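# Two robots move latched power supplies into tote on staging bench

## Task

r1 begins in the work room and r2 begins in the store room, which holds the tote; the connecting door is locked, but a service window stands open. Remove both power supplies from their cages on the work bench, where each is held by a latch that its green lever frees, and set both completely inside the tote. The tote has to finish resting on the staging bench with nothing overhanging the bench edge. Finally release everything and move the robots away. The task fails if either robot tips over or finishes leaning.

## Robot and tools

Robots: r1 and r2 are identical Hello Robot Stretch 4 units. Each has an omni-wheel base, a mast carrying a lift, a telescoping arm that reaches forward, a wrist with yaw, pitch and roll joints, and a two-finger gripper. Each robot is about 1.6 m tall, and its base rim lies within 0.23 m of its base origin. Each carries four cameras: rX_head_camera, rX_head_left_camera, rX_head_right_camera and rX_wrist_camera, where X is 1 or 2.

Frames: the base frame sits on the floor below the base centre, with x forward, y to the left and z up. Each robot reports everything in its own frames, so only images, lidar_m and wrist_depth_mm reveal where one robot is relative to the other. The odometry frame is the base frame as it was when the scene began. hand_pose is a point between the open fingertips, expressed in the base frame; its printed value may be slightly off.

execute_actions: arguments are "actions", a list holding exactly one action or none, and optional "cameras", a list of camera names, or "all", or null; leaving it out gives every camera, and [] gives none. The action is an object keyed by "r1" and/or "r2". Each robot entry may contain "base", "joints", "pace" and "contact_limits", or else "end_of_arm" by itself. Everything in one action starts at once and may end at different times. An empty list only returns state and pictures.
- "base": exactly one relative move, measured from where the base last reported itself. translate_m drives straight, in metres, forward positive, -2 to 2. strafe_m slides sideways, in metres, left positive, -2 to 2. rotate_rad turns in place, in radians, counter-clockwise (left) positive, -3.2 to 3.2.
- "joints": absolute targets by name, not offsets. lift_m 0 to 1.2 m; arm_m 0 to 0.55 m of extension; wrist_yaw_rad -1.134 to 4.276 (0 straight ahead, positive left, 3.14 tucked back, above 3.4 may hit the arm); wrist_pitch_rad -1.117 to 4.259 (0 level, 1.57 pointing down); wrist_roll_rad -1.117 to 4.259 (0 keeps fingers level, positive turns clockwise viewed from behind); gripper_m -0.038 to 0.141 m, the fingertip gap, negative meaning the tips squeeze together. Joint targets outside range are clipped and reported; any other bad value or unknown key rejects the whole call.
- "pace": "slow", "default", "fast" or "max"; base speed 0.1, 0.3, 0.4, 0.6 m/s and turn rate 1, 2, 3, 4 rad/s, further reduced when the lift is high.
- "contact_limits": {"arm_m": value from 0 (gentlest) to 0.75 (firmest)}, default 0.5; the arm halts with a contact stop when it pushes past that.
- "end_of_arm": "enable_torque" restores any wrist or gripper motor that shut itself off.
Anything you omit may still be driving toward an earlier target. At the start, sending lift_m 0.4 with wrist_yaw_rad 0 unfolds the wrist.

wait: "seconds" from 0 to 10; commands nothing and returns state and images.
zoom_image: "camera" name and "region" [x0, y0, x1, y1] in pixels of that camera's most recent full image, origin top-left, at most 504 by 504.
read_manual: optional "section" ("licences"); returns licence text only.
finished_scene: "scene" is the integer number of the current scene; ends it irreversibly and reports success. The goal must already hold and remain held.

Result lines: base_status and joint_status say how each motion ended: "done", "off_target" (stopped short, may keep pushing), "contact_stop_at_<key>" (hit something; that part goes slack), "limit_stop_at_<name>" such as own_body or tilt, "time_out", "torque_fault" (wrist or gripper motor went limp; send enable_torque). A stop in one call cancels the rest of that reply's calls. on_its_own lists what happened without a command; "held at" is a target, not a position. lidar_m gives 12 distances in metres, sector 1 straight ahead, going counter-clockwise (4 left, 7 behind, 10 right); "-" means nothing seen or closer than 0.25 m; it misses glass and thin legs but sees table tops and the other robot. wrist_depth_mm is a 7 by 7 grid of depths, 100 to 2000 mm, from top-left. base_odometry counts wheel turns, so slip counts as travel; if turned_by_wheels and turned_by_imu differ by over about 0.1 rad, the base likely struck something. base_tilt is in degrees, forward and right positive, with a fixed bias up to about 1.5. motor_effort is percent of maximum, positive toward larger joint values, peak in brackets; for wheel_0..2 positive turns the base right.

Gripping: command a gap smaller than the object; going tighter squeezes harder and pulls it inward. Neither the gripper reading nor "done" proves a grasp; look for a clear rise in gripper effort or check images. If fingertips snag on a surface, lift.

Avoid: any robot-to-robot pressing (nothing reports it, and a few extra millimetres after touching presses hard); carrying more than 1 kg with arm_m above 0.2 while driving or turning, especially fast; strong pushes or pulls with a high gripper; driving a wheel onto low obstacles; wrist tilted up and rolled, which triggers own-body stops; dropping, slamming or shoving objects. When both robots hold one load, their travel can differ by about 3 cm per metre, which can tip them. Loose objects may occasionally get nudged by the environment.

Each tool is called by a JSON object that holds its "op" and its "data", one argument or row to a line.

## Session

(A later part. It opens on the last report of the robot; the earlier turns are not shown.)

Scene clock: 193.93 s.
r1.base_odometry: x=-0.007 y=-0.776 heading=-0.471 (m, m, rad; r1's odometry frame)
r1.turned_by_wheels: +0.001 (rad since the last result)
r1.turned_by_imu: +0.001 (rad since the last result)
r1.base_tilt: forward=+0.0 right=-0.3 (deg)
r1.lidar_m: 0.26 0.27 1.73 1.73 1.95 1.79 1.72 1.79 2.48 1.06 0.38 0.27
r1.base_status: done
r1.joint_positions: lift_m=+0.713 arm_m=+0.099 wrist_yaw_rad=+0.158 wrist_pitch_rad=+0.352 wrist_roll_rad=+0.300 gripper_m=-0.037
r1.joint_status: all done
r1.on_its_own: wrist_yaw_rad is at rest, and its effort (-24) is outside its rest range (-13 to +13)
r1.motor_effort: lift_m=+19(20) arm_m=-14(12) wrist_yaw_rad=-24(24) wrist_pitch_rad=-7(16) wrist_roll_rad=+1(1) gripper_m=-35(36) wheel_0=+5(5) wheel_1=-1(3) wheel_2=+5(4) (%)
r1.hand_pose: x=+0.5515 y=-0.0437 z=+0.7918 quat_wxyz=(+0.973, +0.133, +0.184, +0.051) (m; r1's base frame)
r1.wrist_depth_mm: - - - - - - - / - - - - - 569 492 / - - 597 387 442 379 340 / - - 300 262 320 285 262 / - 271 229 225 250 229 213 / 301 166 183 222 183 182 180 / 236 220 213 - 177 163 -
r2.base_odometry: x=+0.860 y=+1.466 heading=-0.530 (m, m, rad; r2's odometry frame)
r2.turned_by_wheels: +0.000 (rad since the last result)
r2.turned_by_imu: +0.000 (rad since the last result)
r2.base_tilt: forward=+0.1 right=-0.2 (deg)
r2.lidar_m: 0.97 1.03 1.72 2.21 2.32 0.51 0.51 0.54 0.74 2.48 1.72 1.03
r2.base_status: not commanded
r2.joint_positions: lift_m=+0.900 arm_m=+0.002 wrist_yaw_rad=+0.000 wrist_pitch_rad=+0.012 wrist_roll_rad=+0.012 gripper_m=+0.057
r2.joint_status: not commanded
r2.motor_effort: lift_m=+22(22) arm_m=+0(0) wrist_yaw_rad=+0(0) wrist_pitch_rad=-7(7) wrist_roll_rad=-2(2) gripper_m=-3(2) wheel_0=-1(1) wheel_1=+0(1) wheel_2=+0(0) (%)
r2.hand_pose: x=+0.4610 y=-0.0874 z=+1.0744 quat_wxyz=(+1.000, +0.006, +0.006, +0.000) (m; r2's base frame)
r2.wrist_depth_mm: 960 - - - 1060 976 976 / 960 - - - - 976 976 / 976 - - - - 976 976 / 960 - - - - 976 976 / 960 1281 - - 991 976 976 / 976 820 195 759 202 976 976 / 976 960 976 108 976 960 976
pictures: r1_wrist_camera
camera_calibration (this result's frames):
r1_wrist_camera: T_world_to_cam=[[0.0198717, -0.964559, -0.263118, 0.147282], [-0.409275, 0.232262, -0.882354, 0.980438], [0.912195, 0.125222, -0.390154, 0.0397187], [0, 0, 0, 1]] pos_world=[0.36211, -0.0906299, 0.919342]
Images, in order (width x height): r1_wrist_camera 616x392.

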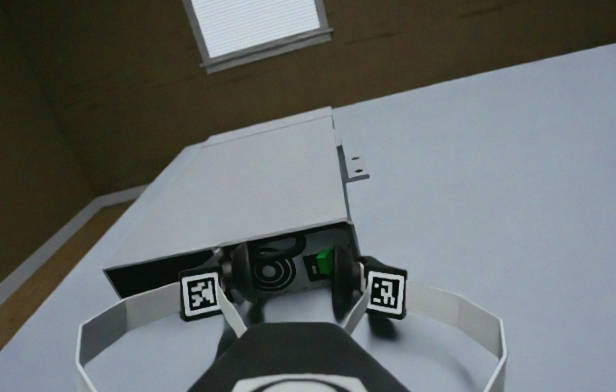

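{"op": "execute_actions", "data": {
  "actions": [
    {"r1":{"joints":{"arm_m":0.092},"pace":"slow"}}
  ],
  "cameras": ["r1_wrist_camera"]
}}

{"op": "zoom_image", "data": {
  "camera": "r1_wrist_camera",
  "region": [180, 180, 420, 330]
}}

Scene clock: 194.77 s.
r1.base_odometry: x=-0.007 y=-0.776 heading=-0.471 (m, m, rad; r1's odometry frame)
r1.turned_by_wheels: +0.000 (rad since the last result)
r1.turned_by_imu: +0.000 (rad since the last result)
r1.base_tilt: forward=-0.1 right=-0.4 (deg)
r1.lidar_m: 0.27 0.27 1.75 1.75 1.95 1.81 1.71 1.79 2.47 1.04 0.39 0.28
r1.base_status: not commanded
r1.joint_positions: lift_m=+0.713 arm_m=+0.094 wrist_yaw_rad=+0.159 wrist_pitch_rad=+0.350 wrist_roll_rad=+0.299 gripper_m=-0.037
r1.joint_status: all done
r1.on_its_own: wrist_yaw_rad is at rest, and its effort (-26) is outside its rest range (-13 to +13)
r1.motor_effort: lift_m=+20(19) arm_m=-14(13) wrist_yaw_rad=-26(28) wrist_pitch_rad=-1(6) wrist_roll_rad=+0(1) gripper_m=-34(35) wheel_0=+4(5) wheel_1=-1(1) wheel_2=+7(7) (%)
r1.hand_pose: x=+0.5467 y=-0.0434 z=+0.7924 quat_wxyz=(+0.973, +0.133, +0.183, +0.051) (m; r1's base frame)
r1.wrist_depth_mm: - - - - - - - / - - - - - 585 504 / - - 661 394 452 387 345 / - - 304 265 327 289 264 / - 282 236 229 248 231 215 / 306 164 197 224 184 184 182 / 242 219 216 - 179 164 -
r2.base_odometry: x=+0.860 y=+1.466 heading=-0.530 (m, m, rad; r2's odometry frame)
r2.turned_by_wheels: +0.000 (rad since the last result)
r2.turned_by_imu: +0.000 (rad since the last result)
r2.base_tilt: forward=+0.2 right=-0.2 (deg)
r2.lidar_m: 0.97 1.04 1.76 2.20 2.31 0.51 0.50 0.55 0.71 2.53 1.68 1.02
r2.base_status: not commanded
r2.joint_positions: lift_m=+0.900 arm_m=+0.002 wrist_yaw_rad=+0.000 wrist_pitch_rad=+0.012 wrist_roll_rad=+0.012 gripper_m=+0.057
r2.joint_status: not commanded
r2.motor_effort: lift_m=+22(22) arm_m=+0(0) wrist_yaw_rad=+0(0) wrist_pitch_rad=-7(6) wrist_roll_rad=+0(5) gripper_m=-3(3) wheel_0=-1(1) wheel_1=+0(0) wheel_2=+0(0) (%)
r2.hand_pose: x=+0.4610 y=-0.0874 z=+1.0744 quat_wxyz=(+1.000, +0.006, +0.006, +0.000) (m; r2's base frame)
r2.wrist_depth_mm: 960 - - - 1060 976 976 / 960 - - - - 960 976 / 960 - - - - 976 960 / 960 - - - - 976 960 / 960 1281 - - 1008 960 976 / 960 831 195 759 202 976 976 / 960 976 976 108 976 976 976
pictures: r1_wrist_camera
camera_calibration (this result's frames):
r1_wrist_camera: T_world_to_cam=[[0.0212072, -0.964517, -0.263168, 0.147058], [-0.407582, 0.232019, -0.883201, 0.978645], [0.912922, 0.125993, -0.388199, 0.042349], [0, 0, 0, 1]] pos_world=[0.357098, -0.09056, 0.919481]
Images, in order (width x height): r1_wrist_camera 616x392.

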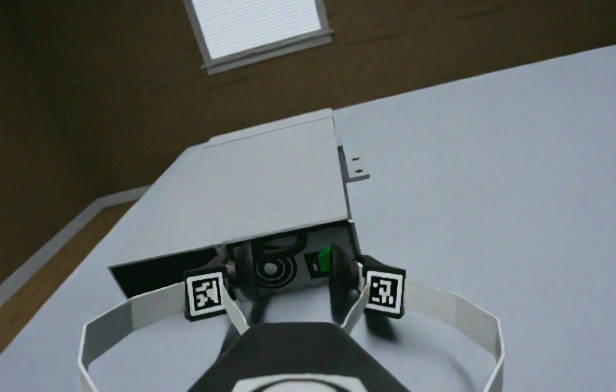

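Region (180, 180, 420, 330) of r1_wrist_camera's 616x392 image, scaled by 2.100; it fills the top 315 rows of this view, and the rest is white.

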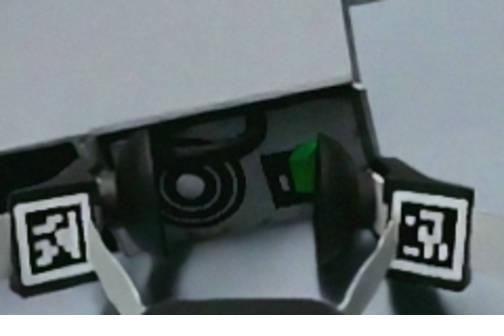

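{"op": "execute_actions", "data": {
  "actions": [
    {"r1":{"joints":{"gripper_m":0.06,"arm_m":0.06,"lift_m":0.722}}}
  ],
  "cameras": []
}}

{"op": "execute_actions", "data": {
  "actions": [
    {"r1":{"base":{"strafe_m":0.0955},"joints":{"wrist_yaw_rad":-0.3,"wrist_roll_rad":0.05,"gripper_m":0.016}}}
  ],
  "cameras": []
}}

{"op": "execute_actions", "data": {
  "actions": [
    {"r1":{"joints":{"arm_m":0.125,"lift_m":0.712}}}
  ],
  "cameras": ["r1_wrist_camera"]
}}

{"op": "zoom_image", "data": {
  "camera": "r1_wrist_camera",
  "region": [190, 195, 370, 315]
}}

Scene clock: 197.03 s.
r1.base_odometry: x=-0.007 y=-0.776 heading=-0.472 (m, m, rad; r1's odometry frame)
r1.turned_by_wheels: -0.001 (rad since the last result)
r1.turned_by_imu: -0.001 (rad since the last result)
r1.base_tilt: forward=+0.0 right=-0.4 (deg)
r1.lidar_m: 0.27 0.28 1.74 1.75 1.95 1.80 1.71 1.79 2.45 1.10 0.39 0.29
r1.base_status: not commanded
r1.joint_positions: lift_m=+0.722 arm_m=+0.062 wrist_yaw_rad=+0.150 wrist_pitch_rad=+0.352 wrist_roll_rad=+0.300 gripper_m=+0.060
r1.joint_status: all done
r1.motor_effort: lift_m=+23(23) arm_m=-9(13) wrist_yaw_rad=-2(31) wrist_pitch_rad=-6(19) wrist_roll_rad=+1(2) gripper_m=-2(35) wheel_0=+0(6) wheel_1=+0(1) wheel_2=+0(7) (%)
r1.hand_pose: x=+0.5133 y=-0.0460 z=+0.8005 quat_wxyz=(+0.973, +0.134, +0.184, +0.047) (m; r1's base frame)
r1.wrist_depth_mm: - - - - - - - / - - - - - 609 525 / - - 634 430 473 407 364 / - - 324 291 342 303 277 / - 334 271 271 260 243 229 / 327 285 199 231 201 202 191 / 253 229 228 - 188 171 -
r2.base_odometry: x=+0.860 y=+1.466 heading=-0.530 (m, m, rad; r2's odometry frame)
r2.turned_by_wheels: +0.000 (rad since the last result)
r2.turned_by_imu: +0.001 (rad since the last result)
r2.base_tilt: forward=+0.1 right=-0.3 (deg)
r2.lidar_m: 0.97 1.01 1.74 2.20 2.28 0.52 0.49 0.54 0.74 2.52 1.71 1.03
r2.base_status: not commanded
r2.joint_positions: lift_m=+0.900 arm_m=+0.002 wrist_yaw_rad=+0.000 wrist_pitch_rad=+0.012 wrist_roll_rad=+0.012 gripper_m=+0.057
r2.joint_status: not commanded
r2.motor_effort: lift_m=+22(22) arm_m=+0(0) wrist_yaw_rad=+0(0) wrist_pitch_rad=-7(6) wrist_roll_rad=-2(1) gripper_m=-3(3) wheel_0=-1(1) wheel_1=+0(0) wheel_2=+0(0) (%)
r2.hand_pose: x=+0.4610 y=-0.0874 z=+1.0744 quat_wxyz=(+1.000, +0.006, +0.006, +0.000) (m; r2's base frame)
r2.wrist_depth_mm: 960 - - - 1060 976 960 / 960 - - - - 960 960 / 960 - - - - 976 976 / 976 - - - - 976 976 / 960 1281 - - 991 976 960 / 976 831 195 759 202 976 976 / 960 960 960 108 976 976 976
pictures: none
No camera images: the call's "cameras" was empty. Leave "cameras" out to get every camera's image.

Scene clock: 198.47 s.
r1.base_odometry: x=+0.036 y=-0.691 heading=-0.472 (m, m, rad; r1's odometry frame)
r1.turned_by_wheels: +0.000 (rad since the last result)
r1.turned_by_imu: +0.000 (rad since the last result)
r1.base_tilt: forward=-0.1 right=-0.3 (deg)
r1.lidar_m: 0.25 0.27 1.65 1.63 1.86 1.79 1.73 1.82 2.48 1.07 0.39 0.31
r1.base_status: done
r1.joint_positions: lift_m=+0.722 arm_m=+0.062 wrist_yaw_rad=-0.300 wrist_pitch_rad=+0.352 wrist_roll_rad=+0.050 gripper_m=+0.016
r1.joint_status: all done
r1.motor_effort: lift_m=+23(23) arm_m=-9(9) wrist_yaw_rad=-3(6) wrist_pitch_rad=-8(8) wrist_roll_rad=-1(5) gripper_m=-5(5) wheel_0=+0(10) wheel_1=+0(5) wheel_2=+0(1) (%)
r1.hand_pose: x=+0.4654 y=-0.1635 z=+0.8005 quat_wxyz=(+0.973, +0.051, +0.169, -0.151) (m; r1's base frame)
r1.wrist_depth_mm: - - - - - - - / - - - - - - - / - 455 500 603 597 597 591 / 389 319 304 404 402 399 394 / 291 303 294 290 300 297 296 / 242 242 190 208 186 238 235 / 202 193 208 - 198 196 198
r2.base_odometry: x=+0.860 y=+1.466 heading=-0.530 (m, m, rad; r2's odometry frame)
r2.turned_by_wheels: +0.000 (rad since the last result)
r2.turned_by_imu: +0.000 (rad since the last result)
r2.base_tilt: forward=+0.1 right=-0.2 (deg)
r2.lidar_m: 0.96 1.02 1.74 2.19 2.33 0.53 0.50 0.54 0.71 2.53 1.73 1.01
r2.base_status: not commanded
r2.joint_positions: lift_m=+0.900 arm_m=+0.002 wrist_yaw_rad=+0.000 wrist_pitch_rad=+0.012 wrist_roll_rad=+0.012 gripper_m=+0.057
r2.joint_status: not commanded
r2.motor_effort: lift_m=+22(22) arm_m=+0(0) wrist_yaw_rad=+0(0) wrist_pitch_rad=-7(7) wrist_roll_rad=-2(1) gripper_m=-3(3) wheel_0=-1(1) wheel_1=+0(0) wheel_2=+0(0) (%)
r2.hand_pose: x=+0.4610 y=-0.0874 z=+1.0744 quat_wxyz=(+1.000, +0.006, +0.006, +0.000) (m; r2's base frame)
r2.wrist_depth_mm: 960 - - - 1060 960 960 / 960 - - - - 976 960 / 976 - - - - 960 976 / 976 - - - - 960 960 / 960 1281 - - 991 960 976 / 960 831 195 759 202 976 960 / 976 960 976 108 960 976 976
pictures: none
No camera images: the call's "cameras" was empty. Leave "cameras" out to get every camera's image.

Scene clock: 199.57 s.
r1.base_odometry: x=+0.036 y=-0.691 heading=-0.472 (m, m, rad; r1's odometry frame)
r1.turned_by_wheels: +0.000 (rad since the last result)
r1.turned_by_imu: +0.000 (rad since the last result)
r1.base_tilt: forward=-0.1 right=-0.4 (deg)
r1.lidar_m: 0.26 0.25 1.67 1.66 1.86 1.79 1.72 1.81 2.45 1.09 0.39 0.28
r1.base_status: not commanded
r1.joint_positions: lift_m=+0.712 arm_m=+0.123 wrist_yaw_rad=-0.300 wrist_pitch_rad=+0.352 wrist_roll_rad=+0.050 gripper_m=+0.016
r1.joint_status: all done
r1.motor_effort: lift_m=+18(21) arm_m=+9(13) wrist_yaw_rad=-2(3) wrist_pitch_rad=-7(6) wrist_roll_rad=-2(0) gripper_m=-4(4) wheel_0=+0(0) wheel_1=+1(0) wheel_2=+0(0) (%)
r1.hand_pose: x=+0.5271 y=-0.1635 z=+0.7909 quat_wxyz=(+0.973, +0.051, +0.169, -0.151) (m; r1's base frame)
r1.wrist_depth_mm: - - - - - - - / - - - - - - - / - 413 410 569 559 559 564 / 353 271 268 377 375 373 370 / 227 257 233 249 282 279 274 / 222 228 189 208 187 223 220 / 190 181 195 - 187 183 189
r2.base_odometry: x=+0.860 y=+1.466 heading=-0.530 (m, m, rad; r2's odometry frame)
r2.turned_by_wheels: +0.000 (rad since the last result)
r2.turned_by_imu: +0.000 (rad since the last result)
r2.base_tilt: forward=+0.2 right=-0.2 (deg)
r2.lidar_m: 0.96 1.02 1.73 2.20 2.30 0.54 0.48 0.53 0.72 2.49 1.73 1.01
r2.base_status: not commanded
r2.joint_positions: lift_m=+0.900 arm_m=+0.002 wrist_yaw_rad=+0.000 wrist_pitch_rad=+0.012 wrist_roll_rad=+0.012 gripper_m=+0.057
r2.joint_status: not commanded
r2.motor_effort: lift_m=+22(22) arm_m=-1(0) wrist_yaw_rad=+0(0) wrist_pitch_rad=-7(6) wrist_roll_rad=-2(3) gripper_m=-2(3) wheel_0=-1(1) wheel_1=+0(0) wheel_2=-1(0) (%)
r2.hand_pose: x=+0.4610 y=-0.0874 z=+1.0744 quat_wxyz=(+1.000, +0.006, +0.006, +0.000) (m; r2's base frame)
r2.wrist_depth_mm: 960 - - - 1060 960 960 / 960 - - - - 960 976 / 976 - - - - 960 960 / 960 - - - - 960 976 / 960 1281 - - 1008 976 976 / 960 831 195 759 202 976 960 / 976 960 976 108 976 960 976
pictures: r1_wrist_camera
camera_calibration (this result's frames):
r1_wrist_camera: T_world_to_cam=[[-0.340572, -0.939626, -0.033357, 0.0443198], [-0.350896, 0.159938, -0.922655, 0.986759], [0.872286, -0.302526, -0.384182, 0.0229433], [0, 0, 0, 1]] pos_world=[0.341331, -0.109236, 0.920731]
Images, in order (width x height): r1_wrist_camera 616x392.

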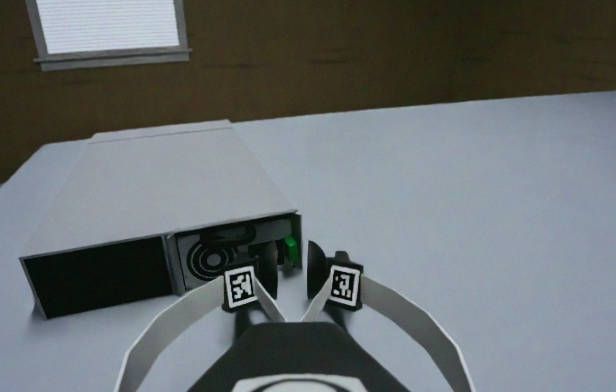

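Region (190, 195, 370, 315) of r1_wrist_camera's 616x392 image, scaled by 2.800.

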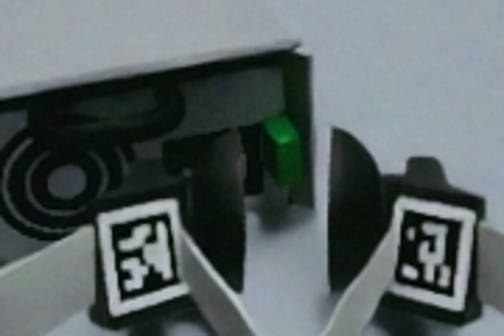

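{"op": "execute_actions", "data": {
  "actions": [
    {"r1":{"joints":{"arm_m":0.137},"pace":"slow"}}
  ],
  "cameras": []
}}

{"op": "execute_actions", "data": {
  "actions": [
    {"r1":{"base":{"strafe_m":0.016},"joints":{"gripper_m":0.008},"pace":"slow"}}
  ],
  "cameras": ["r1_wrist_camera"]
}}

{"op": "zoom_image", "data": {
  "camera": "r1_wrist_camera",
  "region": [190, 195, 370, 315]
}}

Scene clock: 200.70 s.
r1.base_odometry: x=+0.036 y=-0.691 heading=-0.472 (m, m, rad; r1's odometry frame)
r1.turned_by_wheels: +0.000 (rad since the last result)
r1.turned_by_imu: +0.000 (rad since the last result)
r1.base_tilt: forward=+0.0 right=-0.3 (deg)
r1.lidar_m: 0.26 0.28 1.65 1.65 1.87 1.80 1.71 1.81 2.45 1.10 0.37 0.29
r1.base_status: not commanded
r1.joint_positions: lift_m=+0.712 arm_m=+0.135 wrist_yaw_rad=-0.301 wrist_pitch_rad=+0.354 wrist_roll_rad=+0.050 gripper_m=+0.016
r1.joint_status: all done
r1.motor_effort: lift_m=+18(19) arm_m=+10(11) wrist_yaw_rad=+1(0) wrist_pitch_rad=-12(13) wrist_roll_rad=-1(0) gripper_m=-4(4) wheel_0=+0(0) wheel_1=+0(0) wheel_2=+0(0) (%)
r1.hand_pose: x=+0.5387 y=-0.1636 z=+0.7904 quat_wxyz=(+0.972, +0.051, +0.170, -0.152) (m; r1's base frame)
r1.wrist_depth_mm: - - - - - - - / - - - - - - - / - 404 402 559 554 549 544 / 338 268 266 375 368 368 366 / 216 222 220 236 279 276 274 / 215 223 189 208 186 222 218 / 189 180 194 - 186 182 187
r2.base_odometry: x=+0.860 y=+1.466 heading=-0.530 (m, m, rad; r2's odometry frame)
r2.turned_by_wheels: +0.000 (rad since the last result)
r2.turned_by_imu: +0.000 (rad since the last result)
r2.base_tilt: forward=+0.1 right=-0.2 (deg)
r2.lidar_m: 0.98 1.00 1.71 2.21 2.29 0.52 0.49 0.53 0.70 2.52 1.72 1.02
r2.base_status: not commanded
r2.joint_positions: lift_m=+0.900 arm_m=+0.002 wrist_yaw_rad=+0.000 wrist_pitch_rad=+0.012 wrist_roll_rad=+0.012 gripper_m=+0.057
r2.joint_status: not commanded
r2.motor_effort: lift_m=+22(22) arm_m=+0(0) wrist_yaw_rad=+0(0) wrist_pitch_rad=-6(7) wrist_roll_rad=-1(3) gripper_m=-3(3) wheel_0=-1(1) wheel_1=+0(0) wheel_2=+0(0) (%)
r2.hand_pose: x=+0.4610 y=-0.0874 z=+1.0744 quat_wxyz=(+1.000, +0.006, +0.006, +0.000) (m; r2's base frame)
r2.wrist_depth_mm: 960 - - - 1060 976 960 / 960 - - - - 960 960 / 960 - - - - 976 976 / 960 - - - - 976 976 / 960 1281 - - 1008 976 960 / 976 820 195 759 202 976 960 / 976 976 976 108 960 976 976
pictures: none
No camera images: the call's "cameras" was empty. Leave "cameras" out to get every camera's image.

Scene clock: 201.73 s.
r1.base_odometry: x=+0.044 y=-0.677 heading=-0.472 (m, m, rad; r1's odometry frame)
r1.turned_by_wheels: +0.000 (rad since the last result)
r1.turned_by_imu: +0.000 (rad since the last result)
r1.base_tilt: forward=-0.1 right=-0.3 (deg)
r1.lidar_m: 0.25 0.30 1.64 1.63 1.85 1.80 1.72 1.80 2.45 1.08 0.37 0.28
r1.base_status: done
r1.joint_positions: lift_m=+0.712 arm_m=+0.135 wrist_yaw_rad=-0.303 wrist_pitch_rad=+0.353 wrist_roll_rad=+0.050 gripper_m=+0.008
r1.joint_status: all done
r1.motor_effort: lift_m=+18(18) arm_m=+9(10) wrist_yaw_rad=+8(9) wrist_pitch_rad=-10(11) wrist_roll_rad=-2(0) gripper_m=-6(6) wheel_0=-5(6) wheel_1=+0(7) wheel_2=-1(0) (%)
r1.hand_pose: x=+0.5385 y=-0.1643 z=+0.7907 quat_wxyz=(+0.972, +0.051, +0.170, -0.153) (m; r1's base frame)
r1.wrist_depth_mm: - - - - - - - / - - - - - - - / - 413 404 569 554 554 554 / 384 271 267 330 375 370 370 / 234 255 223 232 279 278 276 / 222 224 188 194 186 223 220 / 189 181 194 - 186 183 187
r2.base_odometry: x=+0.860 y=+1.466 heading=-0.530 (m, m, rad; r2's odometry frame)
r2.turned_by_wheels: +0.000 (rad since the last result)
r2.turned_by_imu: +0.000 (rad since the last result)
r2.base_tilt: forward=+0.2 right=-0.2 (deg)
r2.lidar_m: 0.96 1.01 1.77 2.21 2.28 0.52 0.48 0.53 0.73 2.52 1.71 1.02
r2.base_status: not commanded
r2.joint_positions: lift_m=+0.900 arm_m=+0.002 wrist_yaw_rad=+0.000 wrist_pitch_rad=+0.012 wrist_roll_rad=+0.012 gripper_m=+0.057
r2.joint_status: not commanded
r2.motor_effort: lift_m=+22(22) arm_m=+0(0) wrist_yaw_rad=+0(0) wrist_pitch_rad=-6(7) wrist_roll_rad=-3(1) gripper_m=-3(3) wheel_0=-1(1) wheel_1=+0(0) wheel_2=+0(0) (%)
r2.hand_pose: x=+0.4610 y=-0.0874 z=+1.0744 quat_wxyz=(+1.000, +0.006, +0.006, +0.000) (m; r2's base frame)
r2.wrist_depth_mm: 960 - - - 1060 960 960 / 960 - - - - 960 976 / 960 - - - - 960 976 / 960 - - - - 960 960 / 976 1281 - - 1008 960 976 / 960 820 195 759 202 976 976 / 976 976 976 108 976 976 976
pictures: r1_wrist_camera
camera_calibration (this result's frames):
r1_wrist_camera: T_world_to_cam=[[-0.343891, -0.938425, -0.033122, 0.0492234], [-0.351162, 0.161239, -0.922327, 0.990751], [0.870875, -0.305549, -0.384988, 0.0135978], [0, 0, 0, 1]] pos_world=[0.353, -0.109401, 0.920661]
Images, in order (width x height): r1_wrist_camera 616x392.

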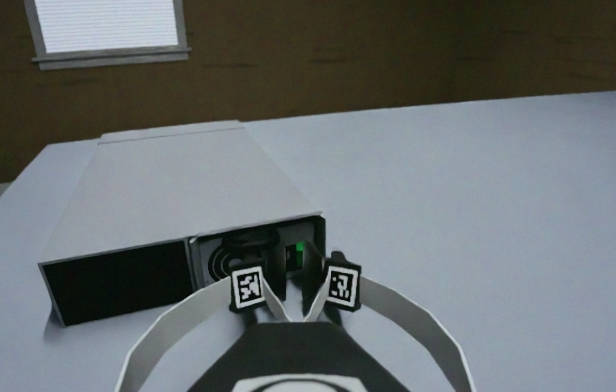

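Region (190, 195, 370, 315) of r1_wrist_camera's 616x392 image, scaled by 2.800.

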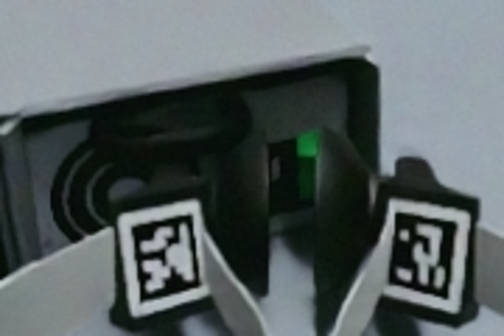

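{"op": "execute_actions", "data": {
  "actions": [
    {"r1":{"base":{"strafe_m":0.003},"joints":{"gripper_m":-0.038,"arm_m":0.151},"pace":"slow"}}
  ],
  "cameras": ["r1_wrist_camera"]
}}

{"op": "zoom_image", "data": {
  "camera": "r1_wrist_camera",
  "region": [190, 195, 370, 315]
}}

Scene clock: 203.57 s.
r1.base_odometry: x=+0.045 y=-0.674 heading=-0.473 (m, m, rad; r1's odometry frame)
r1.turned_by_wheels: -0.001 (rad since the last result)
r1.turned_by_imu: -0.001 (rad since the last result)
r1.base_tilt: forward=+0.0 right=-0.4 (deg)
r1.lidar_m: 0.26 0.32 1.63 1.61 1.85 1.80 1.72 1.80 2.47 1.13 0.37 0.28
r1.base_status: done
r1.joint_positions: lift_m=+0.712 arm_m=+0.149 wrist_yaw_rad=-0.306 wrist_pitch_rad=+0.358 wrist_roll_rad=+0.050 gripper_m=-0.037
r1.joint_status: all done
r1.on_its_own: wrist_yaw_rad is at rest, and its effort (+16) is outside its rest range (-13 to +13); wrist_pitch_rad is at rest, and its effort (-24) is outside its rest range (-23 to +23)
r1.motor_effort: lift_m=+20(20) arm_m=+9(13) wrist_yaw_rad=+16(39) wrist_pitch_rad=-24(26) wrist_roll_rad=-1(0) gripper_m=-24(23) wheel_0=-4(10) wheel_1=-1(3) wheel_2=-5(7) (%)
r1.hand_pose: x=+0.5516 y=-0.1648 z=+0.7891 quat_wxyz=(+0.972, +0.052, +0.172, -0.154) (m; r1's base frame)
r1.wrist_depth_mm: - - - - - - - / - - - - - - - / - 389 382 539 530 535 535 / 349 259 256 293 364 359 357 / 216 216 212 213 273 272 270 / 210 218 181 200 181 216 216 / 185 177 190 - 188 180 184
r2.base_odometry: x=+0.860 y=+1.466 heading=-0.530 (m, m, rad; r2's odometry frame)
r2.turned_by_wheels: +0.000 (rad since the last result)
r2.turned_by_imu: +0.000 (rad since the last result)
r2.base_tilt: forward=+0.1 right=-0.2 (deg)
r2.lidar_m: 0.96 1.00 1.72 2.20 2.31 0.51 0.51 0.54 0.74 2.51 1.72 1.01
r2.base_status: not commanded
r2.joint_positions: lift_m=+0.900 arm_m=+0.002 wrist_yaw_rad=+0.000 wrist_pitch_rad=+0.012 wrist_roll_rad=+0.012 gripper_m=+0.057
r2.joint_status: not commanded
r2.motor_effort: lift_m=+22(22) arm_m=+0(0) wrist_yaw_rad=+0(0) wrist_pitch_rad=-6(6) wrist_roll_rad=-1(1) gripper_m=-4(3) wheel_0=+0(1) wheel_1=+0(0) wheel_2=+0(0) (%)
r2.hand_pose: x=+0.4610 y=-0.0874 z=+1.0744 quat_wxyz=(+1.000, +0.006, +0.006, +0.000) (m; r2's base frame)
r2.wrist_depth_mm: 960 - - - 1060 976 960 / 976 - - - - 976 976 / 960 - - - - 976 976 / 976 - - - - 960 976 / 976 1255 - - 1008 976 976 / 960 831 195 759 202 976 960 / 976 976 960 108 976 976 976
pictures: r1_wrist_camera
camera_calibration (this result's frames):
r1_wrist_camera: T_world_to_cam=[[-0.346738, -0.937389, -0.0327973, 0.0546652], [-0.3553, 0.163625, -0.92032, 0.99505], [0.868064, -0.307457, -0.389789, 0.00648565], [0, 0, 0, 1]] pos_world=[0.366865, -0.109578, 0.920085]
Images, in order (width x height): r1_wrist_camera 616x392.

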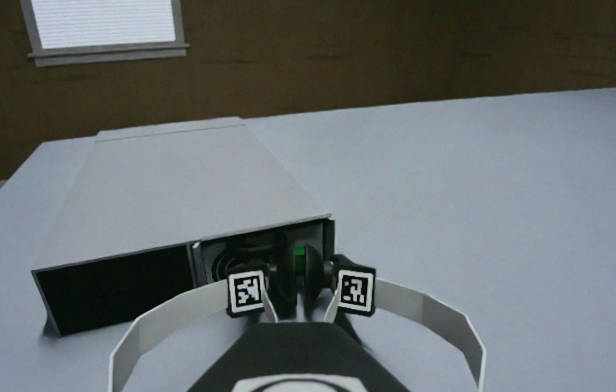

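Region (190, 195, 370, 315) of r1_wrist_camera's 616x392 image, scaled by 2.800.

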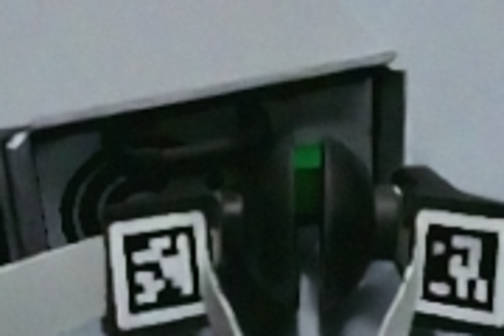

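{"op": "execute_actions", "data": {
  "actions": [
    {"r1":{"joints":{"arm_m":0.141},"pace":"slow"}}
  ],
  "cameras": ["r1_wrist_camera"]
}}

{"op": "zoom_image", "data": {
  "camera": "r1_wrist_camera",
  "region": [190, 195, 370, 315]
}}

Scene clock: 204.60 s.
r1.base_odometry: x=+0.045 y=-0.675 heading=-0.473 (m, m, rad; r1's odometry frame)
r1.turned_by_wheels: +0.000 (rad since the last result)
r1.turned_by_imu: +0.000 (rad since the last result)
r1.base_tilt: forward=+0.1 right=-0.4 (deg)
r1.lidar_m: 0.25 0.31 1.64 1.61 1.83 1.78 1.72 1.81 2.47 1.08 0.37 0.28
r1.base_status: not commanded
r1.joint_positions: lift_m=+0.712 arm_m=+0.143 wrist_yaw_rad=-0.300 wrist_pitch_rad=+0.354 wrist_roll_rad=+0.050 gripper_m=-0.037
r1.joint_status: all done
r1.motor_effort: lift_m=+22(22) arm_m=-14(14) wrist_yaw_rad=+0(17) wrist_pitch_rad=-12(26) wrist_roll_rad=-1(0) gripper_m=-25(29) wheel_0=-11(11) wheel_1=-2(2) wheel_2=+2(5) (%)
r1.hand_pose: x=+0.5470 y=-0.1635 z=+0.7900 quat_wxyz=(+0.972, +0.051, +0.170, -0.152) (m; r1's base frame)
r1.wrist_depth_mm: - - - - - - - / - - - - - - - / - 402 394 559 544 549 544 / 377 263 262 298 368 364 364 / 220 220 216 213 278 273 272 / 215 220 182 202 181 219 217 / 187 178 192 - 190 181 186
r2.base_odometry: x=+0.860 y=+1.466 heading=-0.530 (m, m, rad; r2's odometry frame)
r2.turned_by_wheels: +0.000 (rad since the last result)
r2.turned_by_imu: +0.000 (rad since the last result)
r2.base_tilt: forward=+0.1 right=-0.2 (deg)
r2.lidar_m: 0.97 1.01 1.75 2.20 2.30 0.55 0.50 0.54 0.73 2.52 1.69 1.00
r2.base_status: not commanded
r2.joint_positions: lift_m=+0.900 arm_m=+0.002 wrist_yaw_rad=+0.000 wrist_pitch_rad=+0.012 wrist_roll_rad=+0.012 gripper_m=+0.057
r2.joint_status: not commanded
r2.motor_effort: lift_m=+22(22) arm_m=-1(0) wrist_yaw_rad=+0(0) wrist_pitch_rad=-6(7) wrist_roll_rad=-1(3) gripper_m=-2(2) wheel_0=-1(1) wheel_1=+0(0) wheel_2=+0(0) (%)
r2.hand_pose: x=+0.4610 y=-0.0874 z=+1.0744 quat_wxyz=(+1.000, +0.006, +0.006, +0.000) (m; r2's base frame)
r2.wrist_depth_mm: 960 - - - 1060 960 960 / 960 - - - - 960 976 / 960 - - - - 976 960 / 960 - - - - 976 976 / 960 1281 - - 1008 976 976 / 976 831 195 759 202 976 960 / 960 976 976 108 960 976 976
pictures: r1_wrist_camera
camera_calibration (this result's frames):
r1_wrist_camera: T_world_to_cam=[[-0.340892, -0.939525, -0.0329573, 0.0509133], [-0.352765, 0.160334, -0.921873, 0.993378], [0.871406, -0.302633, -0.386088, 0.00721071], [0, 0, 0, 1]] pos_world=[0.361502, -0.109255, 0.92023]
Images, in order (width x height): r1_wrist_camera 616x392.

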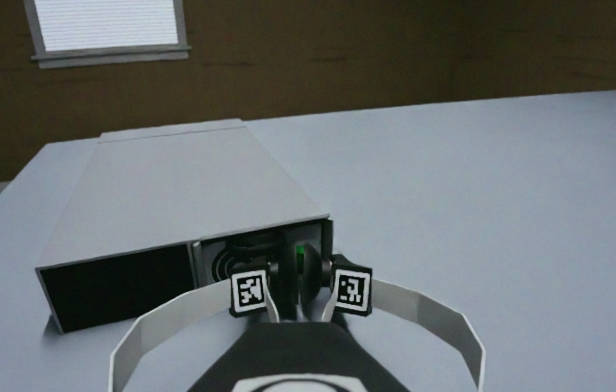

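Region (190, 195, 370, 315) of r1_wrist_camera's 616x392 image, scaled by 2.800.

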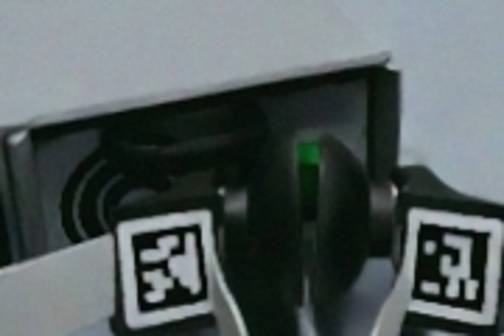

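{"op": "execute_actions", "data": {
  "actions": [
    {"r1":{"base":{"strafe_m":-0.006},"joints":{"arm_m":0.154,"lift_m":0.710},"pace":"slow"}}
  ],
  "cameras": ["r1_wrist_camera"]
}}

{"op": "zoom_image", "data": {
  "camera": "r1_wrist_camera",
  "region": [190, 195, 370, 315]
}}

Scene clock: 205.77 s.
r1.base_odometry: x=+0.042 y=-0.680 heading=-0.473 (m, m, rad; r1's odometry frame)
r1.turned_by_wheels: +0.000 (rad since the last result)
r1.turned_by_imu: +0.000 (rad since the last result)
r1.base_tilt: forward=-0.1 right=-0.4 (deg)
r1.lidar_m: 0.26 0.29 1.62 1.62 1.85 1.79 1.70 1.80 2.47 1.13 0.39 0.28
r1.base_status: done
r1.joint_positions: lift_m=+0.710 arm_m=+0.151 wrist_yaw_rad=-0.313 wrist_pitch_rad=+0.358 wrist_roll_rad=+0.050 gripper_m=-0.038
r1.joint_status: all done
r1.on_its_own: wrist_yaw_rad is at rest, and its effort (+34) is outside its rest range (-13 to +13); wrist_pitch_rad is at rest, and its effort (-25) is outside its rest range (-23 to +23)
r1.motor_effort: lift_m=+20(24) arm_m=+17(18) wrist_yaw_rad=+34(36) wrist_pitch_rad=-25(25) wrist_roll_rad=+1(1) gripper_m=-15(28) wheel_0=+4(11) wheel_1=+2(5) wheel_2=-8(9) (%)
r1.hand_pose: x=+0.5519 y=-0.1663 z=+0.7870 quat_wxyz=(+0.971, +0.052, +0.172, -0.158) (m; r1's base frame)
r1.wrist_depth_mm: - - - - - - - / - - - - - - - / - 387 379 539 535 530 525 / 347 256 254 319 357 355 353 / 203 214 211 223 272 270 267 / 209 210 182 210 182 216 213 / 183 181 189 - 187 179 183
r2.base_odometry: x=+0.860 y=+1.466 heading=-0.530 (m, m, rad; r2's odometry frame)
r2.turned_by_wheels: +0.000 (rad since the last result)
r2.turned_by_imu: +0.000 (rad since the last result)
r2.base_tilt: forward=+0.1 right=-0.2 (deg)
r2.lidar_m: 0.97 1.03 1.73 2.20 2.31 0.52 0.49 0.52 0.73 2.52 1.70 1.02
r2.base_status: not commanded
r2.joint_positions: lift_m=+0.900 arm_m=+0.002 wrist_yaw_rad=+0.000 wrist_pitch_rad=+0.012 wrist_roll_rad=+0.012 gripper_m=+0.057
r2.joint_status: not commanded
r2.motor_effort: lift_m=+22(22) arm_m=+0(0) wrist_yaw_rad=+0(0) wrist_pitch_rad=-6(7) wrist_roll_rad=+0(1) gripper_m=-3(2) wheel_0=+0(1) wheel_1=+0(0) wheel_2=+0(0) (%)
r2.hand_pose: x=+0.4610 y=-0.0874 z=+1.0744 quat_wxyz=(+1.000, +0.006, +0.006, +0.000) (m; r2's base frame)
r2.wrist_depth_mm: 960 - - - 1060 976 976 / 960 - - - - 960 976 / 960 - - - - 976 960 / 960 - - - - 976 960 / 960 1281 - - 1008 976 976 / 976 831 195 759 202 960 960 / 976 960 976 108 976 976 976
pictures: r1_wrist_camera
camera_calibration (this result's frames):
r1_wrist_camera: T_world_to_cam=[[-0.352968, -0.935062, -0.0327513, 0.0570825], [-0.354438, 0.166025, -0.920223, 0.993397], [0.865903, -0.313201, -0.390023, 0.00532268], [0, 0, 0, 1]] pos_world=[0.367637, -0.109886, 0.918092]
Images, in order (width x height): r1_wrist_camera 616x392.

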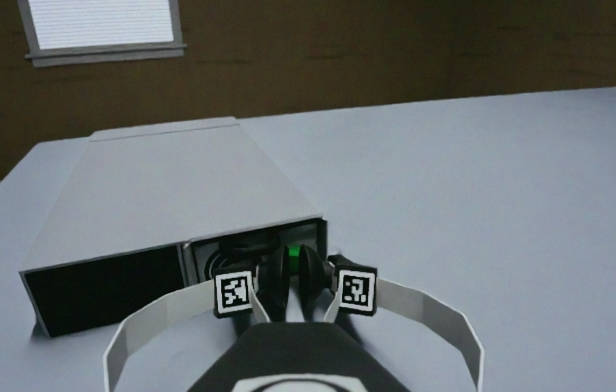

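Region (190, 195, 370, 315) of r1_wrist_camera's 616x392 image, scaled by 2.800.

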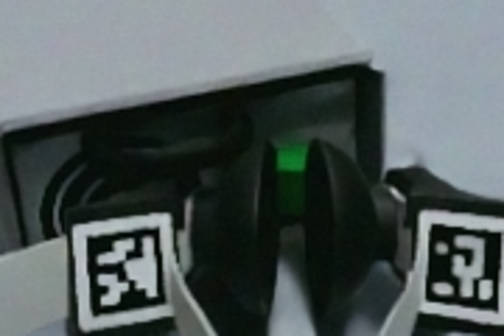

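{"op": "execute_actions", "data": {
  "actions": [
    {"r1":{"base":{"strafe_m":-0.004},"joints":{"arm_m":0.140},"pace":"slow"}}
  ],
  "cameras": ["r1_wrist_camera"]
}}

{"op": "zoom_image", "data": {
  "camera": "r1_wrist_camera",
  "region": [190, 195, 370, 315]
}}

Scene clock: 206.93 s.
r1.base_odometry: x=+0.040 y=-0.683 heading=-0.473 (m, m, rad; r1's odometry frame)
r1.turned_by_wheels: +0.000 (rad since the last result)
r1.turned_by_imu: +0.000 (rad since the last result)
r1.base_tilt: forward=+0.0 right=-0.4 (deg)
r1.lidar_m: 0.25 0.28 1.65 1.62 1.86 1.80 1.72 1.80 2.46 1.13 0.38 0.27
r1.base_status: done
r1.joint_positions: lift_m=+0.710 arm_m=+0.142 wrist_yaw_rad=-0.301 wrist_pitch_rad=+0.354 wrist_roll_rad=+0.050 gripper_m=-0.037
r1.joint_status: all done
r1.motor_effort: lift_m=+20(20) arm_m=-11(16) wrist_yaw_rad=+1(35) wrist_pitch_rad=-13(24) wrist_roll_rad=-1(0) gripper_m=-25(25) wheel_0=-1(12) wheel_1=+1(5) wheel_2=-2(9) (%)
r1.hand_pose: x=+0.5453 y=-0.1637 z=+0.7882 quat_wxyz=(+0.972, +0.051, +0.170, -0.152) (m; r1's base frame)
r1.wrist_depth_mm: - - - - - - - / - - - - - - - / - 397 389 549 544 544 539 / 353 262 259 343 366 362 359 / 218 251 215 229 274 272 270 / 212 220 182 203 180 217 216 / 186 183 191 - 189 180 185
r2.base_odometry: x=+0.860 y=+1.466 heading=-0.530 (m, m, rad; r2's odometry frame)
r2.turned_by_wheels: +0.000 (rad since the last result)
r2.turned_by_imu: +0.000 (rad since the last result)
r2.base_tilt: forward=+0.1 right=-0.2 (deg)
r2.lidar_m: 0.96 1.02 1.71 2.18 2.27 0.48 0.50 0.55 0.72 2.51 1.68 1.03
r2.base_status: not commanded
r2.joint_positions: lift_m=+0.900 arm_m=+0.002 wrist_yaw_rad=+0.000 wrist_pitch_rad=+0.012 wrist_roll_rad=+0.012 gripper_m=+0.057
r2.joint_status: not commanded
r2.motor_effort: lift_m=+22(22) arm_m=+0(0) wrist_yaw_rad=+0(0) wrist_pitch_rad=-6(6) wrist_roll_rad=-1(1) gripper_m=-4(2) wheel_0=-1(1) wheel_1=+0(0) wheel_2=+0(0) (%)
r2.hand_pose: x=+0.4610 y=-0.0874 z=+1.0744 quat_wxyz=(+1.000, +0.006, +0.006, +0.000) (m; r2's base frame)
r2.wrist_depth_mm: 960 - - - 1060 976 960 / 960 - - - - 976 976 / 960 - - - - 960 976 / 960 - - - - 976 976 / 960 1281 - - 1008 976 976 / 976 831 195 759 202 960 976 / 976 976 960 108 960 976 976
pictures: r1_wrist_camera
camera_calibration (this result's frames):
r1_wrist_camera: T_world_to_cam=[[-0.341759, -0.939214, -0.032846, 0.0504779], [-0.352663, 0.160566, -0.921872, 0.991101], [0.871108, -0.303474, -0.386101, 0.00801672], [0, 0, 0, 1]] pos_world=[0.359793, -0.109295, 0.918421]
Images, in order (width x height): r1_wrist_camera 616x392.

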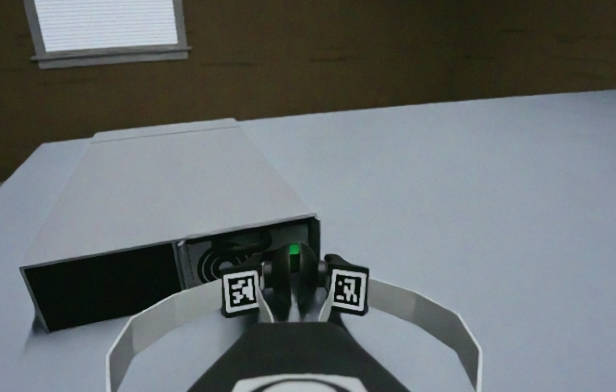

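Region (190, 195, 370, 315) of r1_wrist_camera's 616x392 image, scaled by 2.800.

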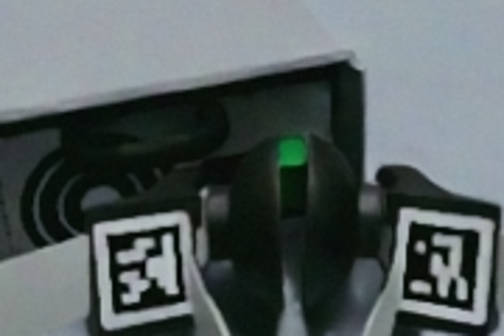

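{"op": "execute_actions", "data": {
  "actions": [
    {"r1":{"joints":{"arm_m":0.133},"pace":"slow"}}
  ],
  "cameras": ["r1_wrist_camera"]
}}

{"op": "zoom_image", "data": {
  "camera": "r1_wrist_camera",
  "region": [190, 195, 370, 315]
}}

Scene clock: 207.87 s.
r1.base_odometry: x=+0.040 y=-0.683 heading=-0.473 (m, m, rad; r1's odometry frame)
r1.turned_by_wheels: +0.000 (rad since the last result)
r1.turned_by_imu: +0.000 (rad since the last result)
r1.base_tilt: forward=-0.1 right=-0.3 (deg)
r1.lidar_m: 0.27 0.29 1.65 1.64 1.84 1.80 1.71 1.78 2.45 1.11 0.38 0.27
r1.base_status: not commanded
r1.joint_positions: lift_m=+0.710 arm_m=+0.135 wrist_yaw_rad=-0.300 wrist_pitch_rad=+0.352 wrist_roll_rad=+0.050 gripper_m=-0.037
r1.joint_status: all done
r1.motor_effort: lift_m=+20(20) arm_m=-9(18) wrist_yaw_rad=-2(14) wrist_pitch_rad=-6(13) wrist_roll_rad=+0(1) gripper_m=-19(26) wheel_0=+1(4) wheel_1=+1(0) wheel_2=+0(2) (%)
r1.hand_pose: x=+0.5384 y=-0.1635 z=+0.7887 quat_wxyz=(+0.973, +0.050, +0.169, -0.151) (m; r1's base frame)
r1.wrist_depth_mm: - - - - - - - / - - - - - - - / - 402 402 559 549 544 549 / 357 265 264 349 370 368 362 / 224 253 220 234 278 274 273 / 216 222 182 199 180 220 216 / 188 179 192 - 191 179 186
r2.base_odometry: x=+0.860 y=+1.466 heading=-0.530 (m, m, rad; r2's odometry frame)
r2.turned_by_wheels: +0.000 (rad since the last result)
r2.turned_by_imu: +0.000 (rad since the last result)
r2.base_tilt: forward=+0.2 right=-0.2 (deg)
r2.lidar_m: 0.96 1.03 1.75 2.21 2.31 0.53 0.49 0.54 0.72 2.51 1.72 1.02
r2.base_status: not commanded
r2.joint_positions: lift_m=+0.900 arm_m=+0.002 wrist_yaw_rad=+0.000 wrist_pitch_rad=+0.012 wrist_roll_rad=+0.012 gripper_m=+0.057
r2.joint_status: not commanded
r2.motor_effort: lift_m=+21(22) arm_m=+0(0) wrist_yaw_rad=+0(0) wrist_pitch_rad=-7(7) wrist_roll_rad=-2(2) gripper_m=-3(2) wheel_0=-1(1) wheel_1=+0(1) wheel_2=+0(0) (%)
r2.hand_pose: x=+0.4610 y=-0.0874 z=+1.0744 quat_wxyz=(+1.000, +0.006, +0.006, +0.000) (m; r2's base frame)
r2.wrist_depth_mm: 960 - - - 1060 976 960 / 946 - - - - 960 960 / 960 - - - - 960 960 / 960 - - - - 976 976 / 960 1281 - - 1008 960 976 / 960 831 195 768 202 976 960 / 960 960 960 108 960 960 976
pictures: r1_wrist_camera
camera_calibration (this result's frames):
r1_wrist_camera: T_world_to_cam=[[-0.340477, -0.939676, -0.0329472, 0.0476999], [-0.351019, 0.159537, -0.922678, 0.988724], [0.872274, -0.302585, -0.384162, 0.0122311], [0, 0, 0, 1]] pos_world=[0.352632, -0.109215, 0.918543]
Images, in order (width x height): r1_wrist_camera 616x392.

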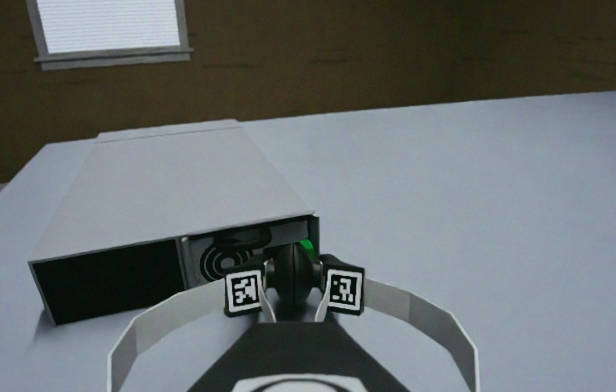

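Region (190, 195, 370, 315) of r1_wrist_camera's 616x392 image, scaled by 2.800.

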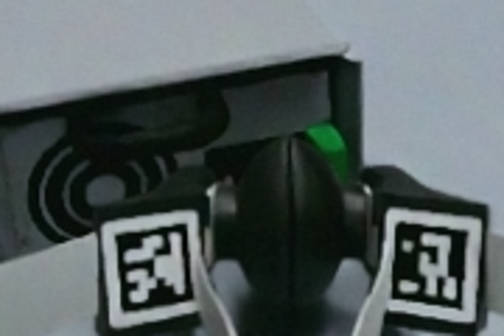

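{"op": "execute_actions", "data": {
  "actions": [
    {"r1":{"base":{"strafe_m":-0.009},"joints":{"arm_m":0.118,"gripper_m":0.016,"lift_m":0.712}}}
  ],
  "cameras": []
}}

{"op": "execute_actions", "data": {
  "actions": [
    {"r1":{"joints":{"arm_m":0.135},"pace":"slow"}}
  ],
  "cameras": ["r1_wrist_camera"]
}}

{"op": "zoom_image", "data": {
  "camera": "r1_wrist_camera",
  "region": [190, 195, 370, 315]
}}

Scene clock: 211.70 s.
r1.base_odometry: x=+0.036 y=-0.691 heading=-0.473 (m, m, rad; r1's odometry frame)
r1.turned_by_wheels: +0.000 (rad since the last result)
r1.turned_by_imu: +0.000 (rad since the last result)
r1.base_tilt: forward=+0.0 right=-0.3 (deg)
r1.lidar_m: 0.25 0.27 1.68 1.64 1.86 1.79 1.71 1.82 2.48 1.11 0.39 0.29
r1.base_status: done
r1.joint_positions: lift_m=+0.712 arm_m=+0.120 wrist_yaw_rad=-0.300 wrist_pitch_rad=+0.352 wrist_roll_rad=+0.050 gripper_m=+0.016
r1.joint_status: all done
r1.motor_effort: lift_m=+23(21) arm_m=-9(10) wrist_yaw_rad=-3(3) wrist_pitch_rad=-8(7) wrist_roll_rad=+0(1) gripper_m=-4(21) wheel_0=+0(3) wheel_1=+1(5) wheel_2=+0(1) (%)
r1.hand_pose: x=+0.5234 y=-0.1635 z=+0.7905 quat_wxyz=(+0.973, +0.050, +0.169, -0.151) (m; r1's base frame)
r1.wrist_depth_mm: - - - - - - - / - - - - - - - / - 415 407 569 564 554 559 / 342 270 270 377 373 370 370 / 237 257 237 253 283 278 273 / 223 226 190 208 186 223 220 / 190 181 195 - 187 183 188
r2.base_odometry: x=+0.860 y=+1.466 heading=-0.530 (m, m, rad; r2's odometry frame)
r2.turned_by_wheels: +0.000 (rad since the last result)
r2.turned_by_imu: +0.001 (rad since the last result)
r2.base_tilt: forward=+0.1 right=-0.2 (deg)
r2.lidar_m: 0.95 1.01 1.71 2.20 2.31 0.52 0.49 0.54 0.74 2.54 1.71 0.98
r2.base_status: not commanded
r2.joint_positions: lift_m=+0.900 arm_m=+0.002 wrist_yaw_rad=+0.000 wrist_pitch_rad=+0.012 wrist_roll_rad=+0.012 gripper_m=+0.057
r2.joint_status: not commanded
r2.motor_effort: lift_m=+22(22) arm_m=-1(0) wrist_yaw_rad=+0(0) wrist_pitch_rad=-6(7) wrist_roll_rad=-1(2) gripper_m=-2(2) wheel_0=-1(1) wheel_1=+0(0) wheel_2=+0(0) (%)
r2.hand_pose: x=+0.4610 y=-0.0874 z=+1.0744 quat_wxyz=(+1.000, +0.006, +0.006, +0.000) (m; r2's base frame)
r2.wrist_depth_mm: 960 - - - 1078 960 976 / 960 - - - - 960 960 / 960 - - - - 976 976 / 976 - - - - 960 976 / 960 1308 - - 1008 976 976 / 960 831 195 759 202 976 976 / 976 976 976 108 976 976 960
pictures: none
No camera images: the call's "cameras" was empty. Leave "cameras" out to get every camera's image.

Scene clock: 212.80 s.
r1.base_odometry: x=+0.036 y=-0.691 heading=-0.473 (m, m, rad; r1's odometry frame)
r1.turned_by_wheels: +0.000 (rad since the last result)
r1.turned_by_imu: +0.000 (rad since the last result)
r1.base_tilt: forward=-0.1 right=-0.4 (deg)
r1.lidar_m: 0.25 0.27 1.64 1.64 1.85 1.79 1.70 1.79 2.45 1.13 0.39 0.28
r1.base_status: not commanded
r1.joint_positions: lift_m=+0.712 arm_m=+0.133 wrist_yaw_rad=-0.300 wrist_pitch_rad=+0.352 wrist_roll_rad=+0.050 gripper_m=+0.016
r1.joint_status: all done
r1.motor_effort: lift_m=+23(23) arm_m=+9(10) wrist_yaw_rad=-2(2) wrist_pitch_rad=-7(7) wrist_roll_rad=-1(1) gripper_m=-4(5) wheel_0=+0(0) wheel_1=+1(1) wheel_2=+0(0) (%)
r1.hand_pose: x=+0.5370 y=-0.1635 z=+0.7905 quat_wxyz=(+0.973, +0.050, +0.170, -0.151) (m; r1's base frame)
r1.wrist_depth_mm: - - - - - - - / - - - - - - - / - 410 404 559 559 554 554 / 340 270 267 377 373 370 366 / 212 224 223 237 281 277 274 / 216 224 189 208 187 222 220 / 189 181 195 - 185 183 187
r2.base_odometry: x=+0.860 y=+1.466 heading=-0.530 (m, m, rad; r2's odometry frame)
r2.turned_by_wheels: +0.000 (rad since the last result)
r2.turned_by_imu: +0.000 (rad since the last result)
r2.base_tilt: forward=+0.1 right=-0.2 (deg)
r2.lidar_m: 0.97 1.02 1.73 2.20 2.28 0.52 0.48 0.53 0.74 2.52 1.70 1.02
r2.base_status: not commanded
r2.joint_positions: lift_m=+0.900 arm_m=+0.002 wrist_yaw_rad=+0.000 wrist_pitch_rad=+0.012 wrist_roll_rad=+0.012 gripper_m=+0.057
r2.joint_status: not commanded
r2.motor_effort: lift_m=+22(22) arm_m=-1(0) wrist_yaw_rad=+0(0) wrist_pitch_rad=-6(7) wrist_roll_rad=-3(2) gripper_m=-3(2) wheel_0=-1(1) wheel_1=+0(1) wheel_2=+0(0) (%)
r2.hand_pose: x=+0.4610 y=-0.0874 z=+1.0744 quat_wxyz=(+1.000, +0.006, +0.006, +0.000) (m; r2's base frame)
r2.wrist_depth_mm: 960 - - - 1060 976 976 / 960 - - - - 960 960 / 946 - - - - 976 960 / 960 - - - - 976 976 / 976 1281 - - 991 960 976 / 976 820 195 759 202 960 960 / 960 960 976 108 976 960 976
pictures: r1_wrist_camera
camera_calibration (this result's frames):
r1_wrist_camera: T_world_to_cam=[[-0.34066, -0.93961, -0.0329361, 0.04735], [-0.351188, 0.159664, -0.922591, 0.98991], [0.872134, -0.302723, -0.384371, 0.0143268], [0, 0, 0, 1]] pos_world=[0.351279, -0.109226, 0.920348]
Images, in order (width x height): r1_wrist_camera 616x392.

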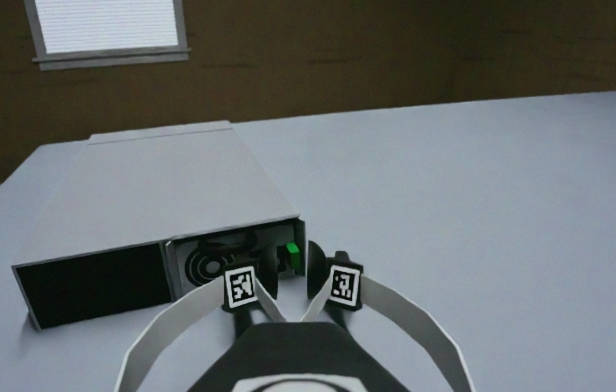

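Region (190, 195, 370, 315) of r1_wrist_camera's 616x392 image, scaled by 2.800.

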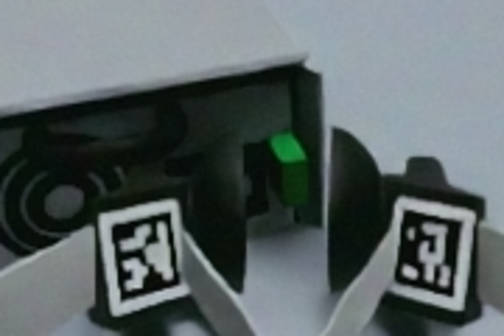

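{"op": "execute_actions", "data": {
  "actions": [
    {"r1":{"base":{"strafe_m":0.018},"joints":{"gripper_m":0.008},"pace":"slow"}}
  ],
  "cameras": []
}}

{"op": "execute_actions", "data": {
  "actions": [
    {"r1":{"joints":{"arm_m":0.142,"gripper_m":-0.008},"pace":"slow"}}
  ],
  "cameras": ["r1_wrist_camera"]
}}

{"op": "zoom_image", "data": {
  "camera": "r1_wrist_camera",
  "region": [190, 195, 370, 315]
}}

Scene clock: 214.20 s.
r1.base_odometry: x=+0.044 y=-0.675 heading=-0.473 (m, m, rad; r1's odometry frame)
r1.turned_by_wheels: +0.000 (rad since the last result)
r1.turned_by_imu: +0.000 (rad since the last result)
r1.base_tilt: forward=+0.0 right=-0.3 (deg)
r1.lidar_m: 0.26 0.32 1.63 1.64 1.85 1.78 1.72 1.80 2.48 1.11 0.39 0.27
r1.base_status: done
r1.joint_positions: lift_m=+0.712 arm_m=+0.133 wrist_yaw_rad=-0.303 wrist_pitch_rad=+0.352 wrist_roll_rad=+0.050 gripper_m=+0.008
r1.joint_status: all done
r1.motor_effort: lift_m=+23(23) arm_m=+9(9) wrist_yaw_rad=+7(7) wrist_pitch_rad=-8(7) wrist_roll_rad=-2(2) gripper_m=-6(6) wheel_0=-5(4) wheel_1=-1(6) wheel_2=-1(2) (%)
r1.hand_pose: x=+0.5367 y=-0.1642 z=+0.7905 quat_wxyz=(+0.972, +0.051, +0.169, -0.153) (m; r1's base frame)
r1.wrist_depth_mm: - - - - - - - / - - - - - - - / - 413 404 569 559 564 554 / 387 271 270 332 375 370 368 / 256 257 229 226 281 278 276 / 222 224 189 206 185 222 220 / 189 181 195 - 187 183 188
r2.base_odometry: x=+0.860 y=+1.466 heading=-0.530 (m, m, rad; r2's odometry frame)
r2.turned_by_wheels: +0.000 (rad since the last result)
r2.turned_by_imu: +0.000 (rad since the last result)
r2.base_tilt: forward=+0.1 right=-0.2 (deg)
r2.lidar_m: 0.96 1.02 1.72 2.21 2.31 0.53 0.50 0.53 0.77 2.54 1.73 1.02
r2.base_status: not commanded
r2.joint_positions: lift_m=+0.900 arm_m=+0.002 wrist_yaw_rad=+0.000 wrist_pitch_rad=+0.012 wrist_roll_rad=+0.012 gripper_m=+0.057
r2.joint_status: not commanded
r2.motor_effort: lift_m=+22(22) arm_m=-1(0) wrist_yaw_rad=+0(0) wrist_pitch_rad=-7(7) wrist_roll_rad=-1(3) gripper_m=-3(3) wheel_0=-1(1) wheel_1=+0(0) wheel_2=+0(0) (%)
r2.hand_pose: x=+0.4610 y=-0.0874 z=+1.0744 quat_wxyz=(+1.000, +0.006, +0.006, +0.000) (m; r2's base frame)
r2.wrist_depth_mm: 960 - - - 1060 976 976 / 960 - - - - 976 976 / 960 - - - - 976 976 / 960 - - - - 976 976 / 960 1255 - - 1008 976 976 / 960 831 195 759 202 960 976 / 976 976 976 108 976 960 976
pictures: none
No camera images: the call's "cameras" was empty. Leave "cameras" out to get every camera's image.

Scene clock: 215.17 s.
r1.base_odometry: x=+0.044 y=-0.675 heading=-0.473 (m, m, rad; r1's odometry frame)
r1.turned_by_wheels: +0.000 (rad since the last result)
r1.turned_by_imu: +0.000 (rad since the last result)
r1.base_tilt: forward=-0.1 right=-0.3 (deg)
r1.lidar_m: 0.25 0.31 1.63 1.62 1.85 1.80 1.72 1.79 2.45 1.13 0.38 0.28
r1.base_status: not commanded
r1.joint_positions: lift_m=+0.712 arm_m=+0.140 wrist_yaw_rad=-0.306 wrist_pitch_rad=+0.354 wrist_roll_rad=+0.050 gripper_m=-0.008
r1.joint_status: all done
r1.on_its_own: wrist_yaw_rad is at rest, and its effort (+17) is outside its rest range (-13 to +13)
r1.motor_effort: lift_m=+23(23) arm_m=+11(11) wrist_yaw_rad=+17(15) wrist_pitch_rad=-11(11) wrist_roll_rad=-1(1) gripper_m=-9(13) wheel_0=-4(5) wheel_1=+0(0) wheel_2=-2(2) (%)
r1.hand_pose: x=+0.5426 y=-0.1649 z=+0.7901 quat_wxyz=(+0.972, +0.051, +0.170, -0.154) (m; r1's base frame)
r1.wrist_depth_mm: - - - - - - - / - - - - - - - / - 404 397 554 549 554 544 / 370 267 265 329 370 368 364 / 232 254 220 232 279 277 273 / 217 222 186 205 183 220 218 / 187 180 193 - 191 182 187
r2.base_odometry: x=+0.860 y=+1.466 heading=-0.530 (m, m, rad; r2's odometry frame)
r2.turned_by_wheels: +0.000 (rad since the last result)
r2.turned_by_imu: +0.000 (rad since the last result)
r2.base_tilt: forward=+0.1 right=-0.2 (deg)
r2.lidar_m: 0.96 1.02 1.69 2.21 2.31 0.50 0.50 0.51 0.77 2.51 1.75 1.01
r2.base_status: not commanded
r2.joint_positions: lift_m=+0.900 arm_m=+0.002 wrist_yaw_rad=+0.000 wrist_pitch_rad=+0.012 wrist_roll_rad=+0.012 gripper_m=+0.057
r2.joint_status: not commanded
r2.motor_effort: lift_m=+22(22) arm_m=+0(0) wrist_yaw_rad=+0(0) wrist_pitch_rad=-6(7) wrist_roll_rad=-2(4) gripper_m=-3(3) wheel_0=-1(1) wheel_1=+0(1) wheel_2=+0(0) (%)
r2.hand_pose: x=+0.4610 y=-0.0874 z=+1.0744 quat_wxyz=(+1.000, +0.006, +0.006, +0.000) (m; r2's base frame)
r2.wrist_depth_mm: 960 - - - 1060 976 960 / 960 - - - - 976 960 / 976 - - - - 960 960 / 976 - - - - 976 960 / 960 1281 - - 991 960 960 / 976 842 195 768 202 976 976 / 976 976 960 108 960 976 960
pictures: r1_wrist_camera
camera_calibration (this result's frames):
r1_wrist_camera: T_world_to_cam=[[-0.346378, -0.937519, -0.0328618, 0.0513561], [-0.351592, 0.162218, -0.921992, 0.991867], [0.869715, -0.307804, -0.385813, 0.0104895], [0, 0, 0, 1]] pos_world=[0.357398, -0.109522, 0.920227]
Images, in order (width x height): r1_wrist_camera 616x392.

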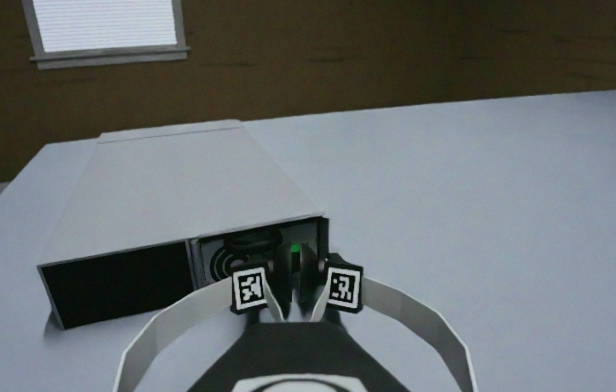

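Region (190, 195, 370, 315) of r1_wrist_camera's 616x392 image, scaled by 2.800.

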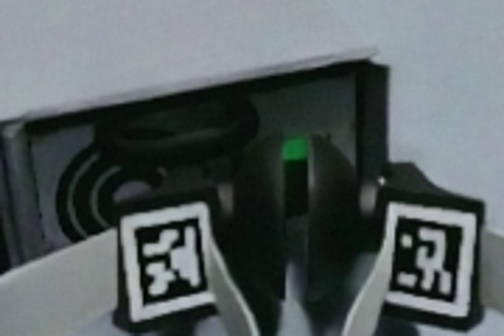

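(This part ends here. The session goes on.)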